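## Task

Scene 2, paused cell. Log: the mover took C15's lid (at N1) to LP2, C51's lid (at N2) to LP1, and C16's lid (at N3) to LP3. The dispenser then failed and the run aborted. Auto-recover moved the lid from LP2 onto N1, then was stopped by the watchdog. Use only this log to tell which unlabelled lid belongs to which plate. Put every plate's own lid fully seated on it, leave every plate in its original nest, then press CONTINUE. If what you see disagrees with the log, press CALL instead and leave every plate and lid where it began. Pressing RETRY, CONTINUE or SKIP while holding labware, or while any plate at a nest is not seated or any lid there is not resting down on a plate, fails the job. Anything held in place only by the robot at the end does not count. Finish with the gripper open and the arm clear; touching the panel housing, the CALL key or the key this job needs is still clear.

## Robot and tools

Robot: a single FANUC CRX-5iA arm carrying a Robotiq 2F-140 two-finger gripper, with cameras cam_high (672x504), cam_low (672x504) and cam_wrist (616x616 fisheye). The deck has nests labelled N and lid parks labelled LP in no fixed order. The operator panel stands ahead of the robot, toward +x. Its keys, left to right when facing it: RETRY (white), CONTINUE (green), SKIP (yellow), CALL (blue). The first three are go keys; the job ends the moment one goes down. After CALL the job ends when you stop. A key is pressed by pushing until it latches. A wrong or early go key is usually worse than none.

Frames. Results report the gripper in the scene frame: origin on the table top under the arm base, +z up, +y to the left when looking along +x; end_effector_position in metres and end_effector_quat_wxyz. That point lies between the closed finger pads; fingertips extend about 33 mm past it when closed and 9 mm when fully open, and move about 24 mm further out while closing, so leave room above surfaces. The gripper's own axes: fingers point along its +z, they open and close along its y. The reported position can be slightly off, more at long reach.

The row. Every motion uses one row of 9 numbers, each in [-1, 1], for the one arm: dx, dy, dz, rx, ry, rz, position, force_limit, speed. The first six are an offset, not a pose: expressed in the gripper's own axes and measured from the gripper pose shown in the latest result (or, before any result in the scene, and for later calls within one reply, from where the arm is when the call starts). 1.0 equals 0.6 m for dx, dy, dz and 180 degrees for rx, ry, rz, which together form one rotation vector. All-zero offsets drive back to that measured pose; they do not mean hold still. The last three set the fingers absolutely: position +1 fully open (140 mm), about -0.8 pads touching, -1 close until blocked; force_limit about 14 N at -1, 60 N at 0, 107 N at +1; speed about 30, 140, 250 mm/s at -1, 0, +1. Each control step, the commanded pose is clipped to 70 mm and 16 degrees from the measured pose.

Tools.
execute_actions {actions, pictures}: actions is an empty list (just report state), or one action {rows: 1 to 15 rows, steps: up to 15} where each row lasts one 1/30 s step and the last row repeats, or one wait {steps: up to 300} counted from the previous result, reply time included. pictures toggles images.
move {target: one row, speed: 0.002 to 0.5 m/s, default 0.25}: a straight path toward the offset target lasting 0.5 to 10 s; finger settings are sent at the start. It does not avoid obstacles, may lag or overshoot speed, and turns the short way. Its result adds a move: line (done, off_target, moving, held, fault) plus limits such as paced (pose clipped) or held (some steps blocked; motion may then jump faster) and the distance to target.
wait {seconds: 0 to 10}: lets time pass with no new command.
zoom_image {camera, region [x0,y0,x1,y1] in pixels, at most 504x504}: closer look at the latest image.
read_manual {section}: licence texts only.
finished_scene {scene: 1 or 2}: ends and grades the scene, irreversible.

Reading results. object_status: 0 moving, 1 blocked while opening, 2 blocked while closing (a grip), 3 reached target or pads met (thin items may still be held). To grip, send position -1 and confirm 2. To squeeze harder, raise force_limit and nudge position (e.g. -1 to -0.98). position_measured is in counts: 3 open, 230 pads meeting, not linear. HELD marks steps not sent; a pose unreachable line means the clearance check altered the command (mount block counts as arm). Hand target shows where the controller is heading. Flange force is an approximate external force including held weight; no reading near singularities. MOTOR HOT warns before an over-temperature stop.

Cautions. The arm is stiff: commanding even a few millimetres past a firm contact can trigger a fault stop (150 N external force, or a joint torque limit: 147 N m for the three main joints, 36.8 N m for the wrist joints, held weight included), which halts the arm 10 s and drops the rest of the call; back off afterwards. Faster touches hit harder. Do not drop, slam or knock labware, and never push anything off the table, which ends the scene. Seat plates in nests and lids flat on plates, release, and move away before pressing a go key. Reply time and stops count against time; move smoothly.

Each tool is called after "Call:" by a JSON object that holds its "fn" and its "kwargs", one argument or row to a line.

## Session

Call:
{"fn": "execute_actions", "kwargs": {
  "actions": []
}}

Scene clock: 0.00 s of 9600.00 s.
end_effector_position=(+0.8301, -0.3072, +0.3663) position_measured=3 object_status=3 end_effector_quat_wxyz=(+0.508, +0.352, +0.579, +0.531)
Joint positions: [-0.013  1.601  0.43   0.071  1.754  2.365]
Joint velocities: [-0.001  0.002 -0.    -0.001 -0.001 -0.   ]
Flange force (N, the push that the arm receives, along the gripper's own x y z axes): no reading
Hand target: +0.830, -0.307, +0.366; +0.508, +0.352, +0.579, +0.531

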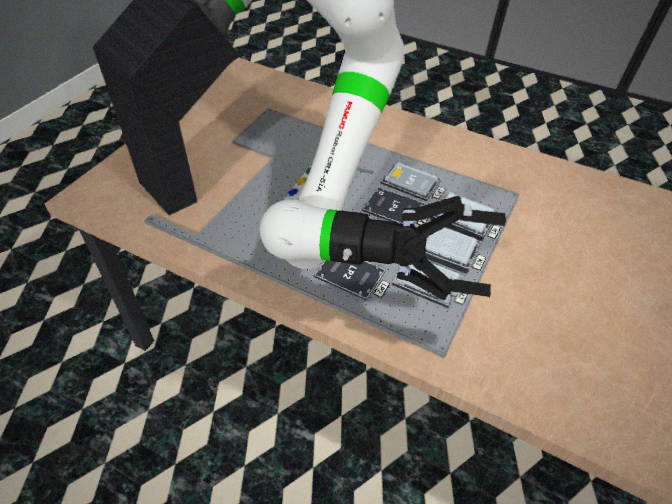

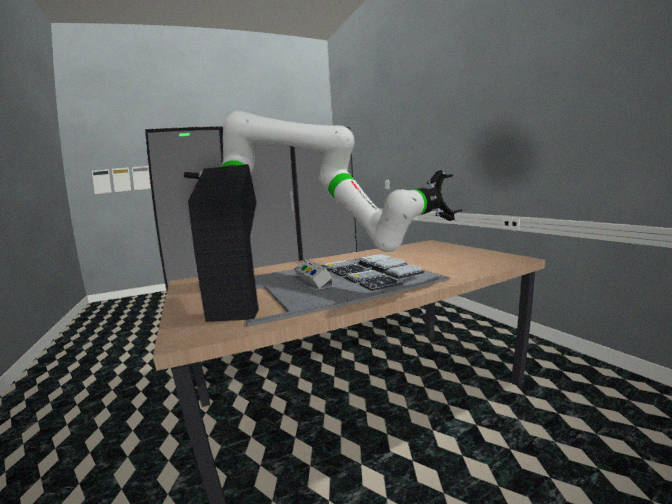

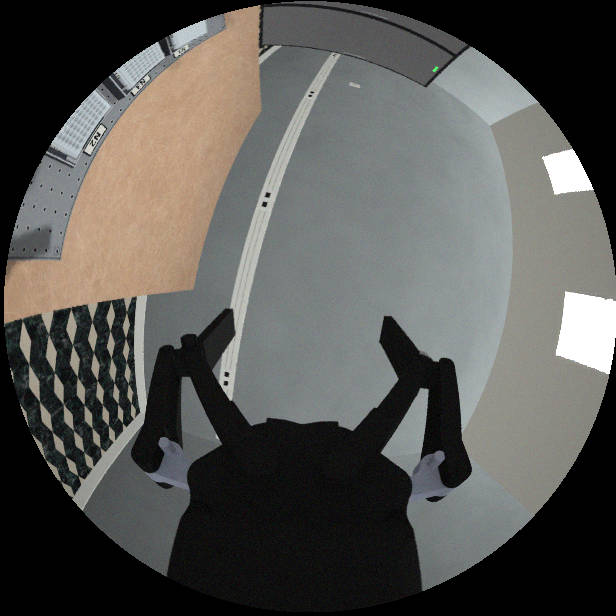

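Call:
{"fn": "move", "kwargs": {
  "target": [0.49,-0.067,-0.287,0.395,0.378,-0.262,0.55,-0.5,0]
}}

Call:
{"fn": "zoom_image", "kwargs": {
  "camera": "cam_high",
  "region": [300, 150, 530, 320]
}}

Scene clock: 6.97 s of 9600.00 s.
end_effector_position=(+0.6004, -0.0814, +0.2495) position_measured=59 object_status=3 end_effector_quat_wxyz=(+0.002, +0.001, +1.000, -0.003)
Joint positions: [-0.42   0.671 -0.325  2.038  1.211  2.914]
Joint velocities: [ 0.    -0.001  0.003  0.001 -0.001 -0.001]
Flange force (N, the push that the arm receives, along the gripper's own x y z axes): [7.0 0.1 -1.8]
Hand target: +0.601, -0.081, +0.250; +0.002, +0.001, +1.000, -0.003
Off the commanded pose: 0.001 m, 0 deg.
move: done

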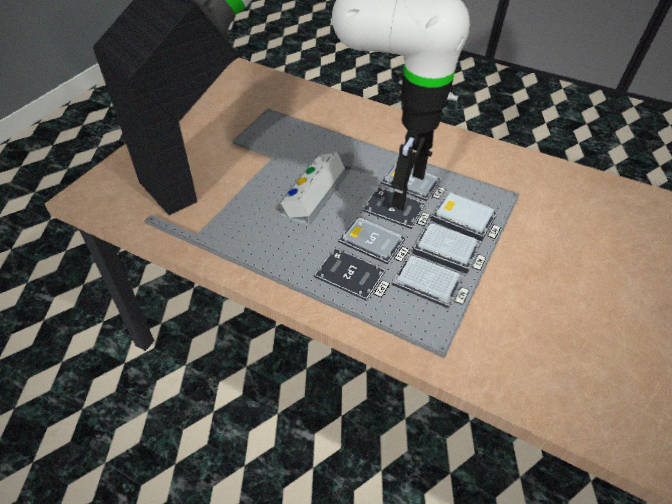

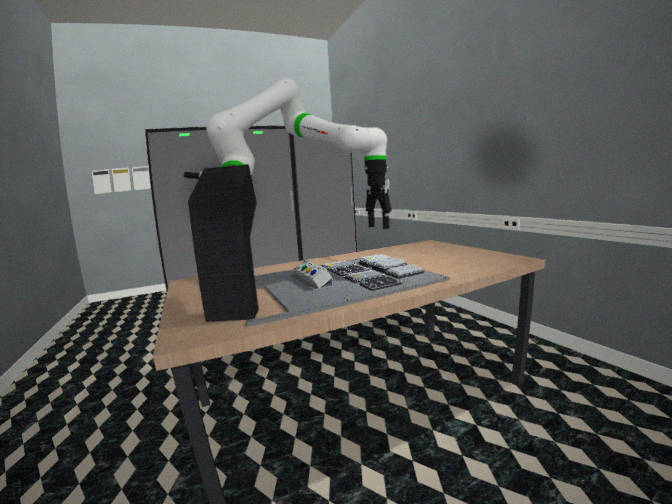

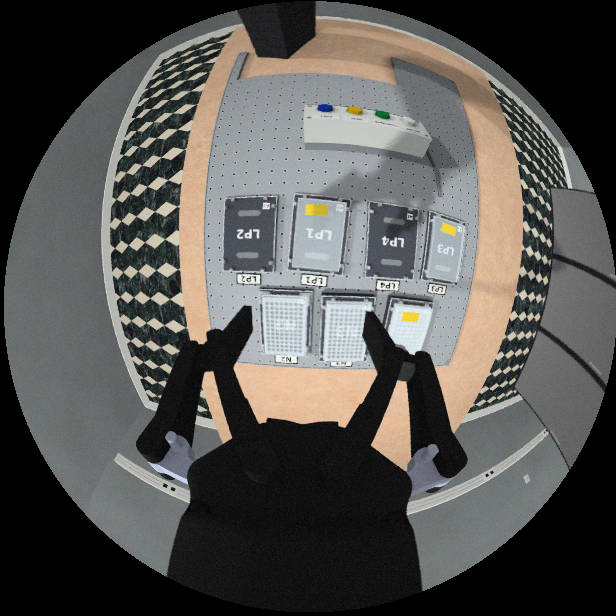

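Region (300, 150, 530, 320) of cam_high's 672x504 image, scaled by 2.191, with more detail than that image has; it fills the top 373 rows of this view, and the rest is white.

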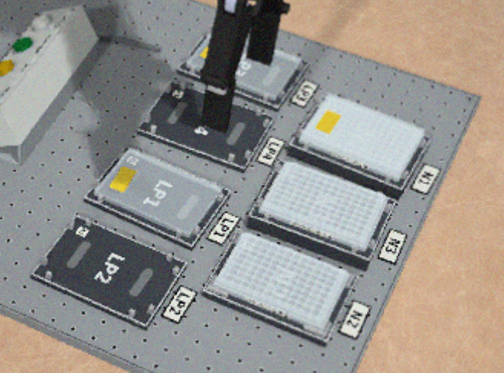

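Call:
{"fn": "zoom_image", "kwargs": {
  "camera": "cam_high",
  "region": [390, 190, 510, 310]
}}

Call:
{"fn": "move", "kwargs": {
  "target": [0.16,0.028,0.25,0,0,0,0.55,-0.5,0]
}}

Call:
{"fn": "zoom_image", "kwargs": {
  "camera": "cam_low",
  "region": [320, 220, 440, 300]
}}

Region (390, 190, 510, 310) of cam_high's 672x504 image, scaled by 4.200, with more detail than that image has.

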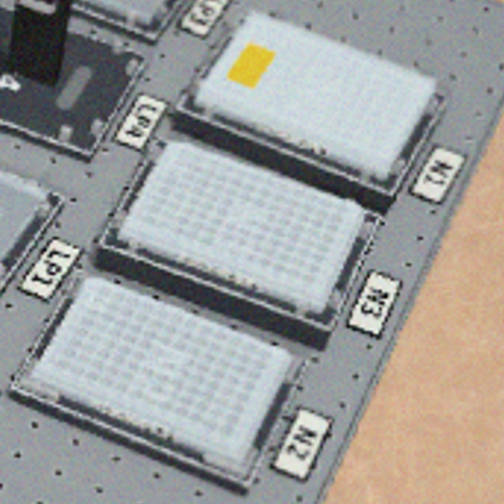

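Scene clock: 9.67 s of 9600.00 s.
end_effector_position=(+0.5045, -0.0651, +0.0993) position_measured=59 object_status=3 end_effector_quat_wxyz=(+0.001, +0.001, +1.000, -0.003)
Joint positions: [-0.111  0.701 -0.625  1.608  1.008  3.231]
Joint velocities: [ 0.002  0.001 -0.001 -0.003  0.     0.001]
Flange force (N, the push that the arm receives, along the gripper's own x y z axes): [3.5 -0.2 -3.3]
Hand target: +0.504, -0.065, +0.099; +0.001, +0.001, +1.000, -0.003
Off the commanded pose: 0.000 m, 0 deg.
move: done

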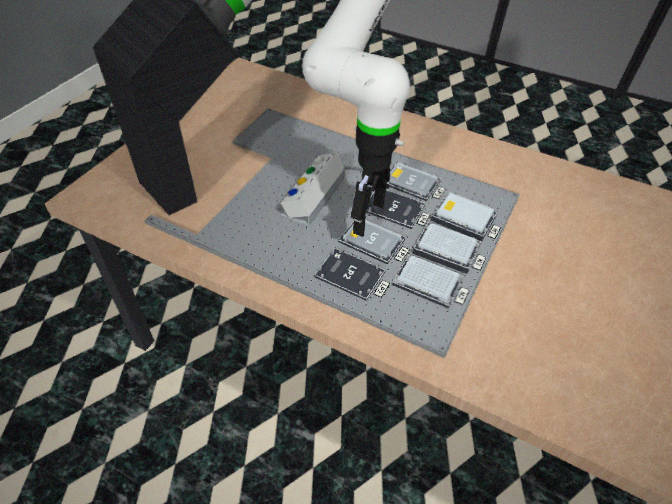

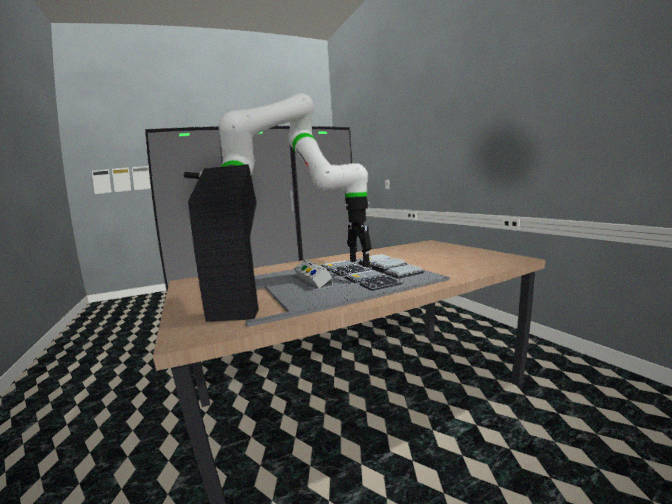

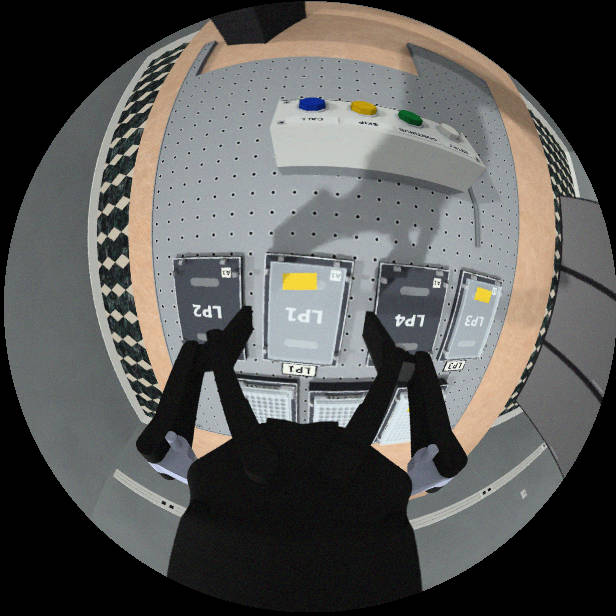

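Region (320, 220, 440, 300) of cam_low's 672x504 image, scaled by 4.200, with more detail than that image has.

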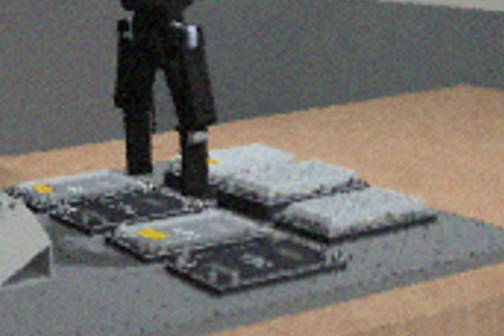

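Call:
{"fn": "move", "kwargs": {
  "target": [0,0,0.065,0,0,0.008,0.5,-0.5,0],
  "speed": 0.08
}}

Call:
{"fn": "zoom_image", "kwargs": {
  "camera": "cam_high",
  "region": [320, 190, 420, 280]
}}

Call:
{"fn": "zoom_image", "kwargs": {
  "camera": "cam_wrist",
  "region": [210, 240, 410, 420]
}}

Scene clock: 12.47 s of 9600.00 s.
end_effector_position=(+0.5046, -0.0651, +0.0603) position_measured=66 object_status=3 end_effector_quat_wxyz=(+0.001, +0.014, +1.000, -0.003)
Joint positions: [-0.016  0.753 -0.6    1.498  0.987  3.238]
Joint velocities: [ 0.001  0.     0.    -0.002 -0.    -0.   ]
Flange force (N, the push that the arm receives, along the gripper's own x y z axes): [1.2 -2.8 -4.7]
Hand target: +0.505, -0.065, +0.060; +0.001, +0.014, +1.000, -0.003
Off the commanded pose: 0.000 m, 0 deg.
move: done

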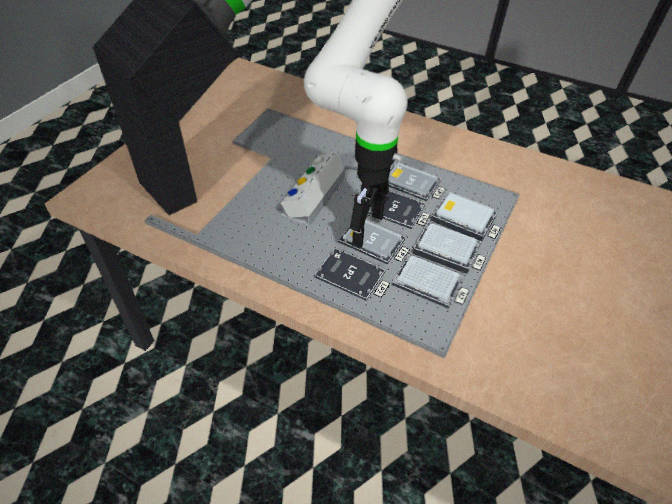

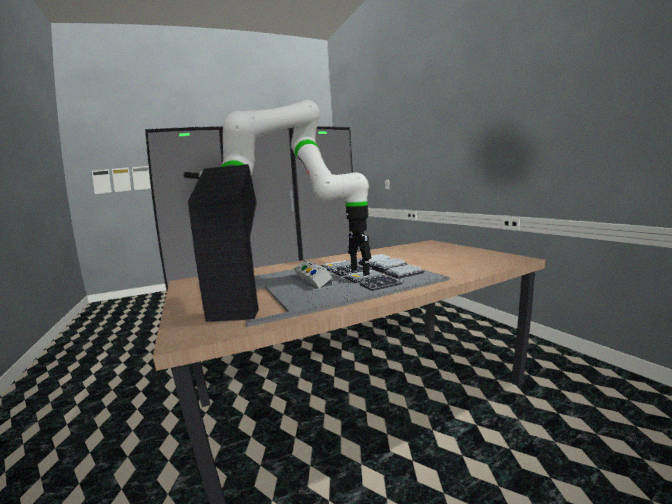

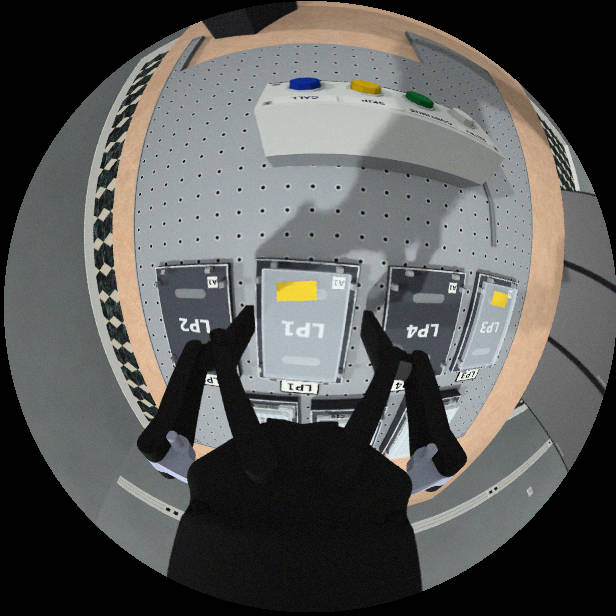

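Region (320, 190, 420, 280) of cam_high's 672x504 image, scaled by 5.040, with more detail than that image has; it fills the top 454 rows of this view, and the rest is white.

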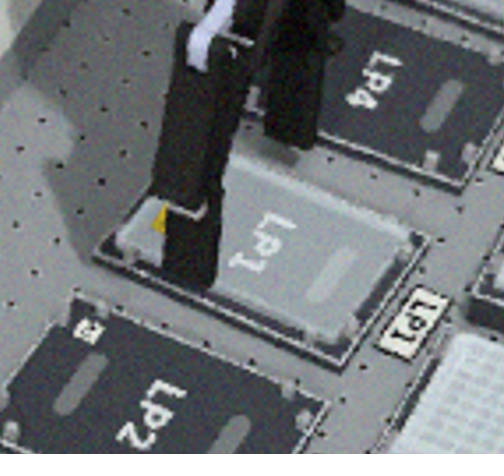

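Region (210, 240, 410, 420) of cam_wrist's 616x616 image, scaled by 2.520, with more detail than that image has; it fills the top 454 rows of this view, and the rest is white.

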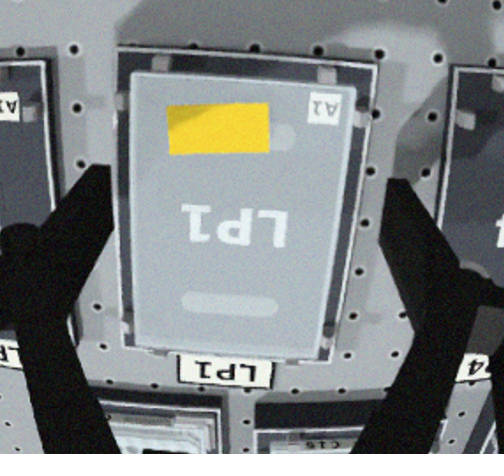

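Call:
{"fn": "move", "kwargs": {
  "target": [-0.03,-0.005,0.014,0,0,0.004,0.4,-0.5,0],
  "speed": 0.03
}}

Call:
{"fn": "zoom_image", "kwargs": {
  "camera": "cam_high",
  "region": [320, 190, 420, 280]
}}

Call:
{"fn": "zoom_image", "kwargs": {
  "camera": "cam_wrist",
  "region": [210, 240, 410, 420]
}}

Scene clock: 15.23 s of 9600.00 s.
end_effector_position=(+0.5225, -0.0686, +0.0519) position_measured=78 object_status=3 end_effector_quat_wxyz=(+0.001, +0.020, +1.000, -0.003)
Joint positions: [-0.009  0.78  -0.544  1.51   0.984  3.192]
Joint velocities: [ 0.    -0.001  0.    -0.     0.    -0.001]
Flange force (N, the push that the arm receives, along the gripper's own x y z axes): [1.3 -1.7 -4.5]
Hand target: +0.523, -0.069, +0.052; +0.001, +0.020, +1.000, -0.003
Off the commanded pose: 0.000 m, 0 deg.
move: done

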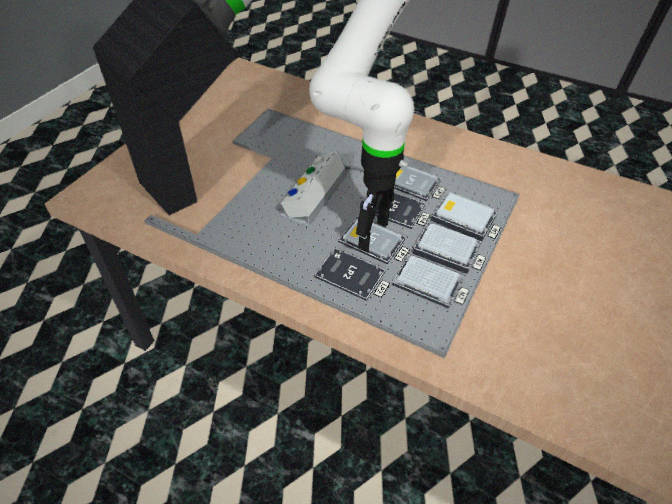

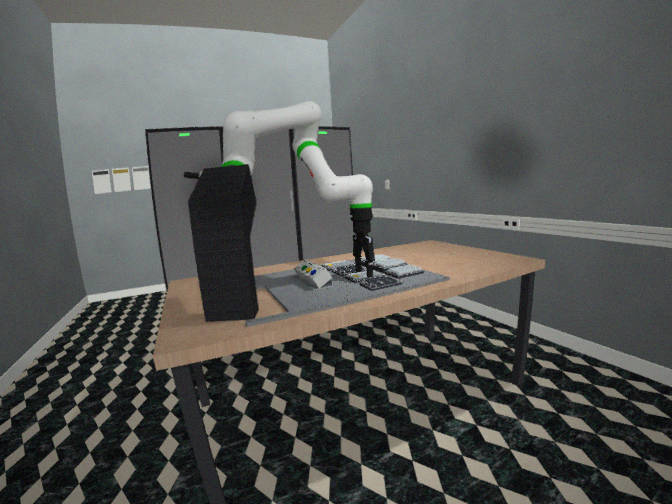

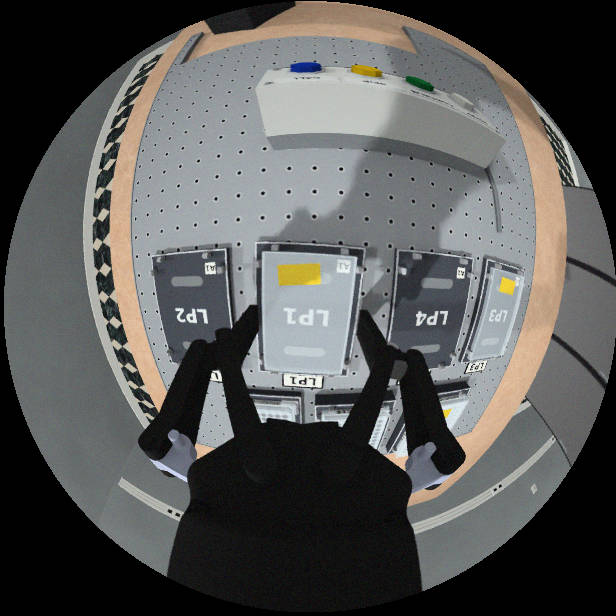

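Region (320, 190, 420, 280) of cam_high's 672x504 image, scaled by 5.040, with more detail than that image has; it fills the top 454 rows of this view, and the rest is white.

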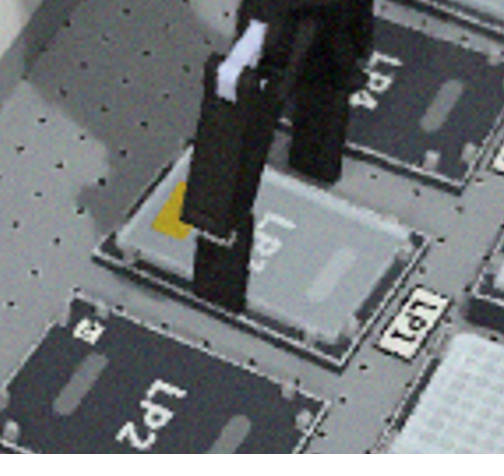

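Region (210, 240, 410, 420) of cam_wrist's 616x616 image, scaled by 2.520, with more detail than that image has; it fills the top 454 rows of this view, and the rest is white.

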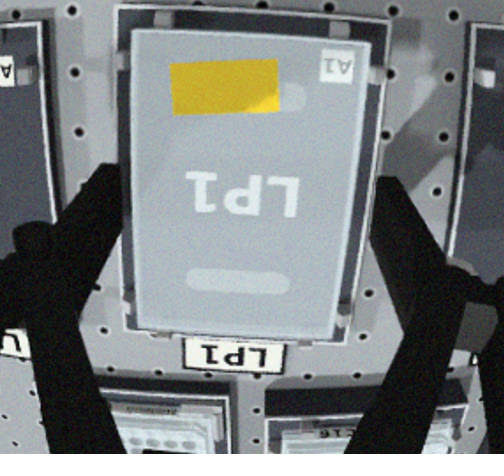

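Call:
{"fn": "move", "kwargs": {
  "target": [0,-0.002,0,0,0,0,0,-0.6,-0.8],
  "speed": 0.02
}}

Call:
{"fn": "zoom_image", "kwargs": {
  "camera": "cam_high",
  "region": [330, 200, 410, 270]
}}

Scene clock: 17.33 s of 9600.00 s.
end_effector_position=(+0.5225, -0.0698, +0.0519) position_measured=102 object_status=2 end_effector_quat_wxyz=(+0.001, +0.020, +1.000, -0.003)
Joint positions: [-0.011  0.783 -0.542  1.511  0.984  3.193]
Joint velocities: [-0.    -0.     0.     0.001 -0.     0.001]
Flange force (N, the push that the arm receives, along the gripper's own x y z axes): [10.2 -9.0 -29.2]
Hand target: +0.522, -0.070, +0.052; +0.001, +0.020, +1.000, -0.003
Off the commanded pose: 0.000 m, 0 deg.
move: done

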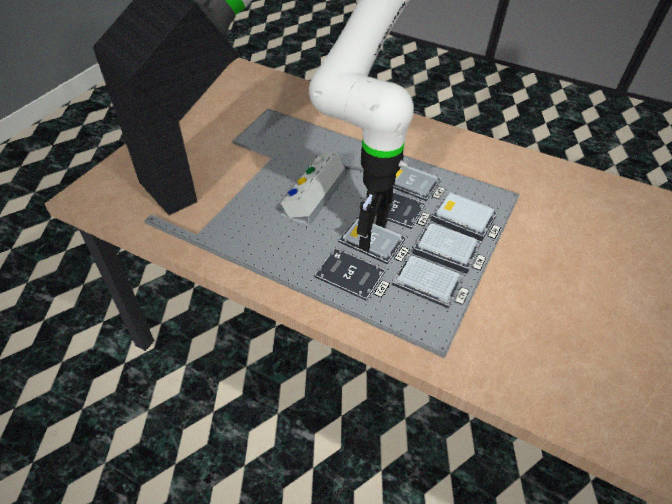

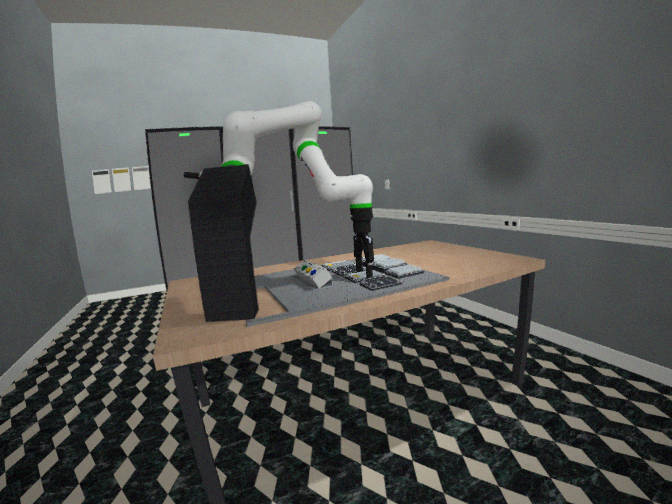

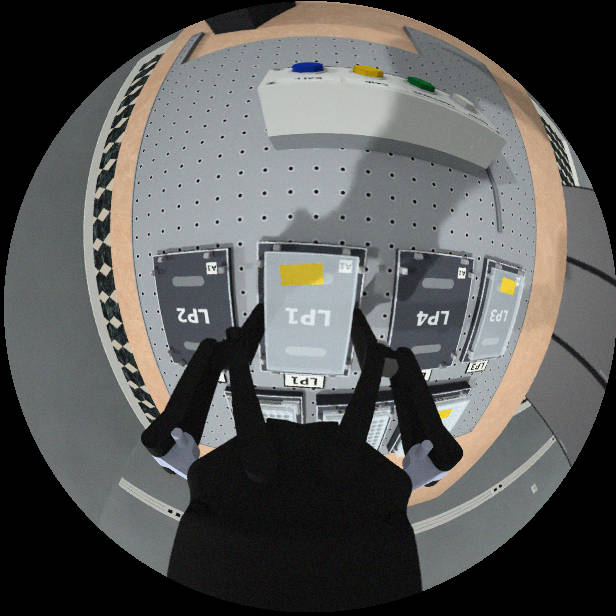

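Region (330, 200, 410, 270) of cam_high's 672x504 image, scaled by 6.300, with more detail than that image has; it fills the top 441 rows of this view, and the rest is white.

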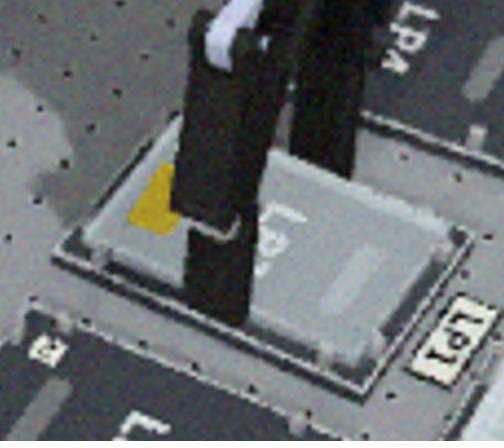

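Looks caught on the top edge; regrip lower.

Call:
{"fn": "move", "kwargs": {
  "target": [0,0,0,0,0,0,0.35,-0.6,-0.5]
}}

Call:
{"fn": "move", "kwargs": {
  "target": [0,0,0.01,0,0,0,0.35,-0.6,-0.5],
  "speed": 0.01
}}

Call:
{"fn": "move", "kwargs": {
  "target": [0,0,0,0,0,0,0,-0.6,-0.8]
}}

Call:
{"fn": "zoom_image", "kwargs": {
  "camera": "cam_high",
  "region": [330, 200, 410, 270]
}}

Scene clock: 20.20 s of 9600.00 s.
end_effector_position=(+0.5225, -0.0698, +0.0519) position_measured=85 object_status=3 end_effector_quat_wxyz=(+0.001, +0.020, +1.000, -0.003)
Joint positions: [-0.011  0.783 -0.542  1.511  0.984  3.193]
Joint velocities: [-0.    -0.    -0.     0.    -0.     0.001]
Flange force (N, the push that the arm receives, along the gripper's own x y z axes): [3.6 -0.1 -5.8]
Hand target: +0.522, -0.070, +0.052; +0.001, +0.020, +1.000, -0.003
Off the commanded pose: 0.000 m, 0 deg.
move: done

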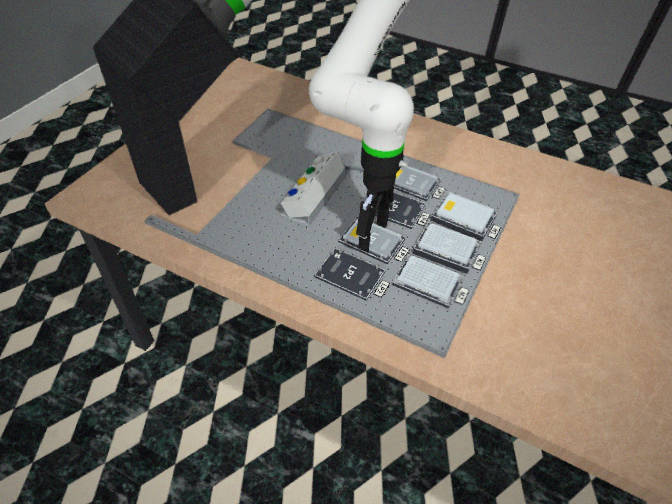

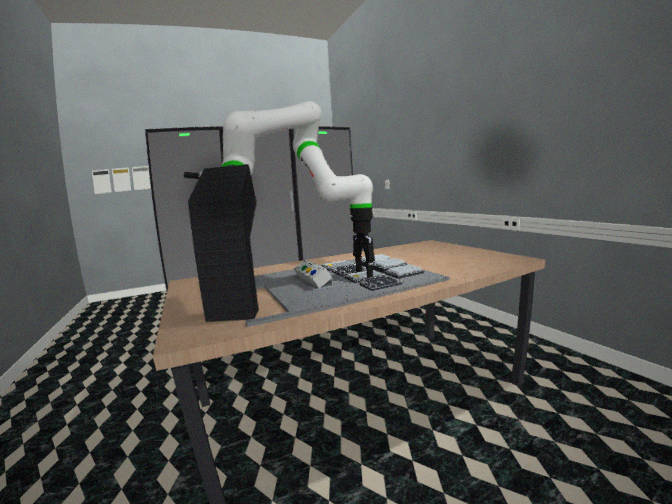

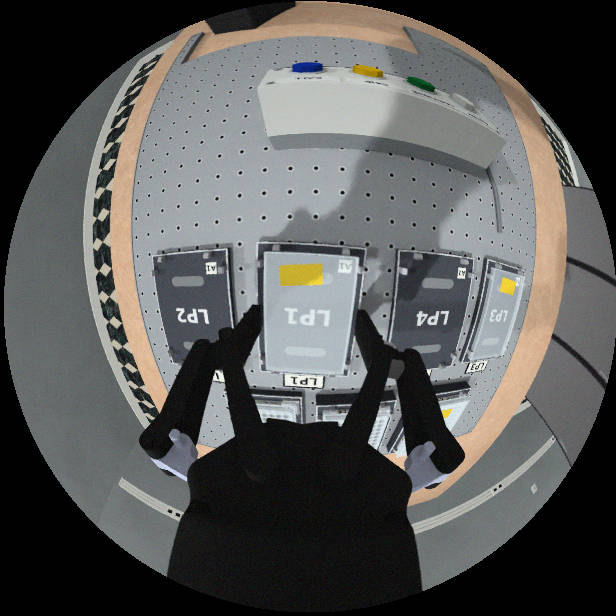

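Scene clock: 31.03 s of 9600.00 s.
end_effector_position=(+0.5228, -0.0700, +0.0471) position_measured=85 object_status=3 end_effector_quat_wxyz=(+0.002, +0.021, +1.000, -0.003)
Joint positions: [ 0.     0.79  -0.539  1.496  0.982  3.197]
Joint velocities: [ 0.    -0.    -0.    -0.    -0.001  0.001]
Flange force (N, the push that the arm receives, along the gripper's own x y z axes): [21.2 4.4 -53.5]
Hand target: +0.523, -0.070, +0.047; +0.002, +0.021, +1.000, -0.003
Off the commanded pose: 0.001 m, 0 deg.
FORCE FAULT: contact force on the arm reached its limit, and the arm stopped for 10 seconds. The contact can be on any part of the arm, not only on its tool. The arm's remaining commands of this call were not run. The arm holds still and accepts commands again. Move the arm away from the contact; if what it grips holds it there, let go first. Pushing or pulling that hard again can fault the arm again.
move: fault

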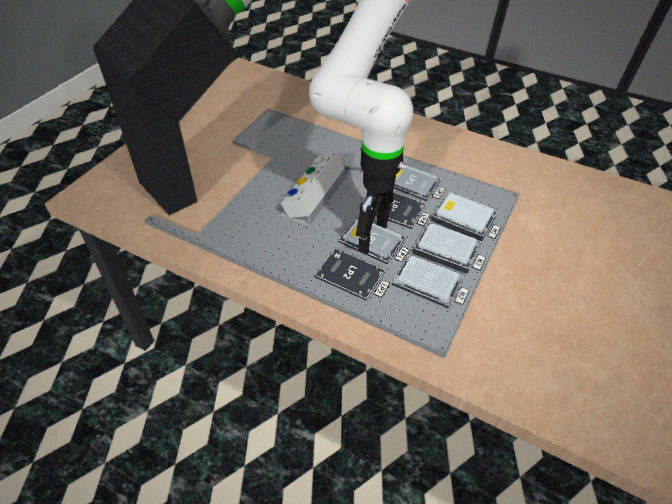

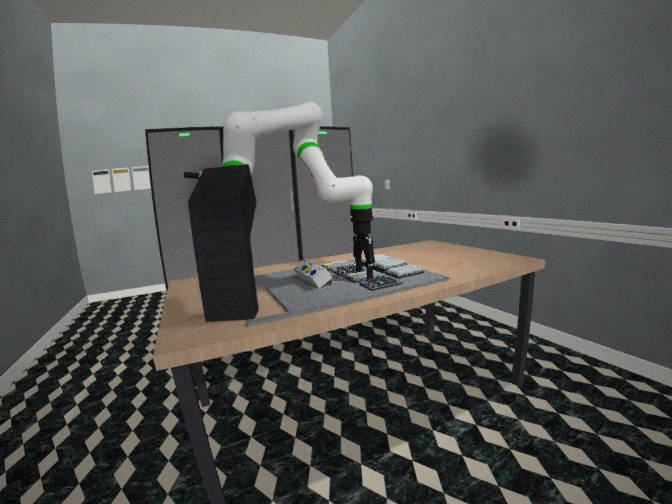

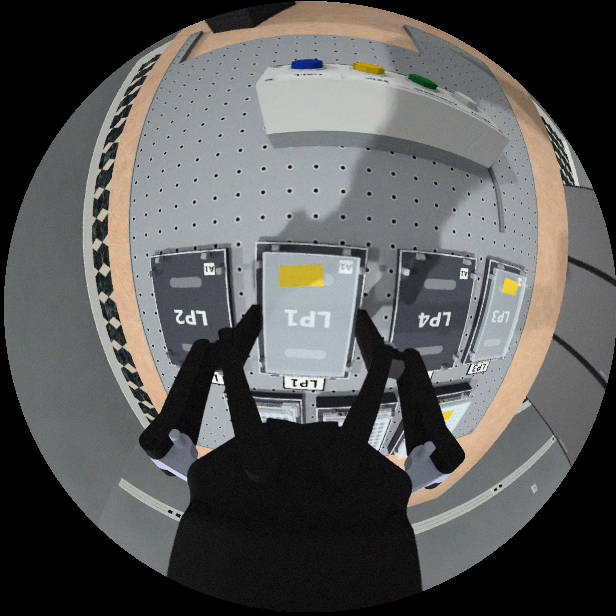

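not run: a fault stop came before this call.

Region (330, 200, 410, 270) of cam_high's 672x504 image, scaled by 6.300, with more detail than that image has; it fills the top 441 rows of this view, and the rest is white.

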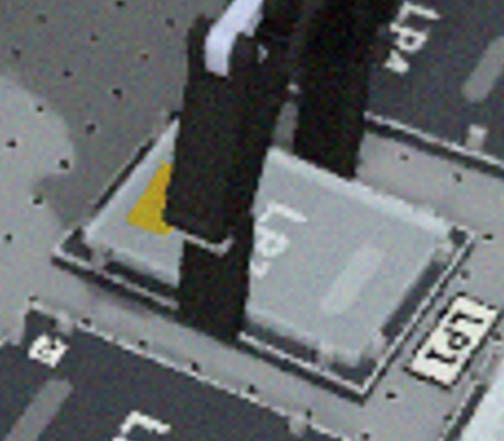

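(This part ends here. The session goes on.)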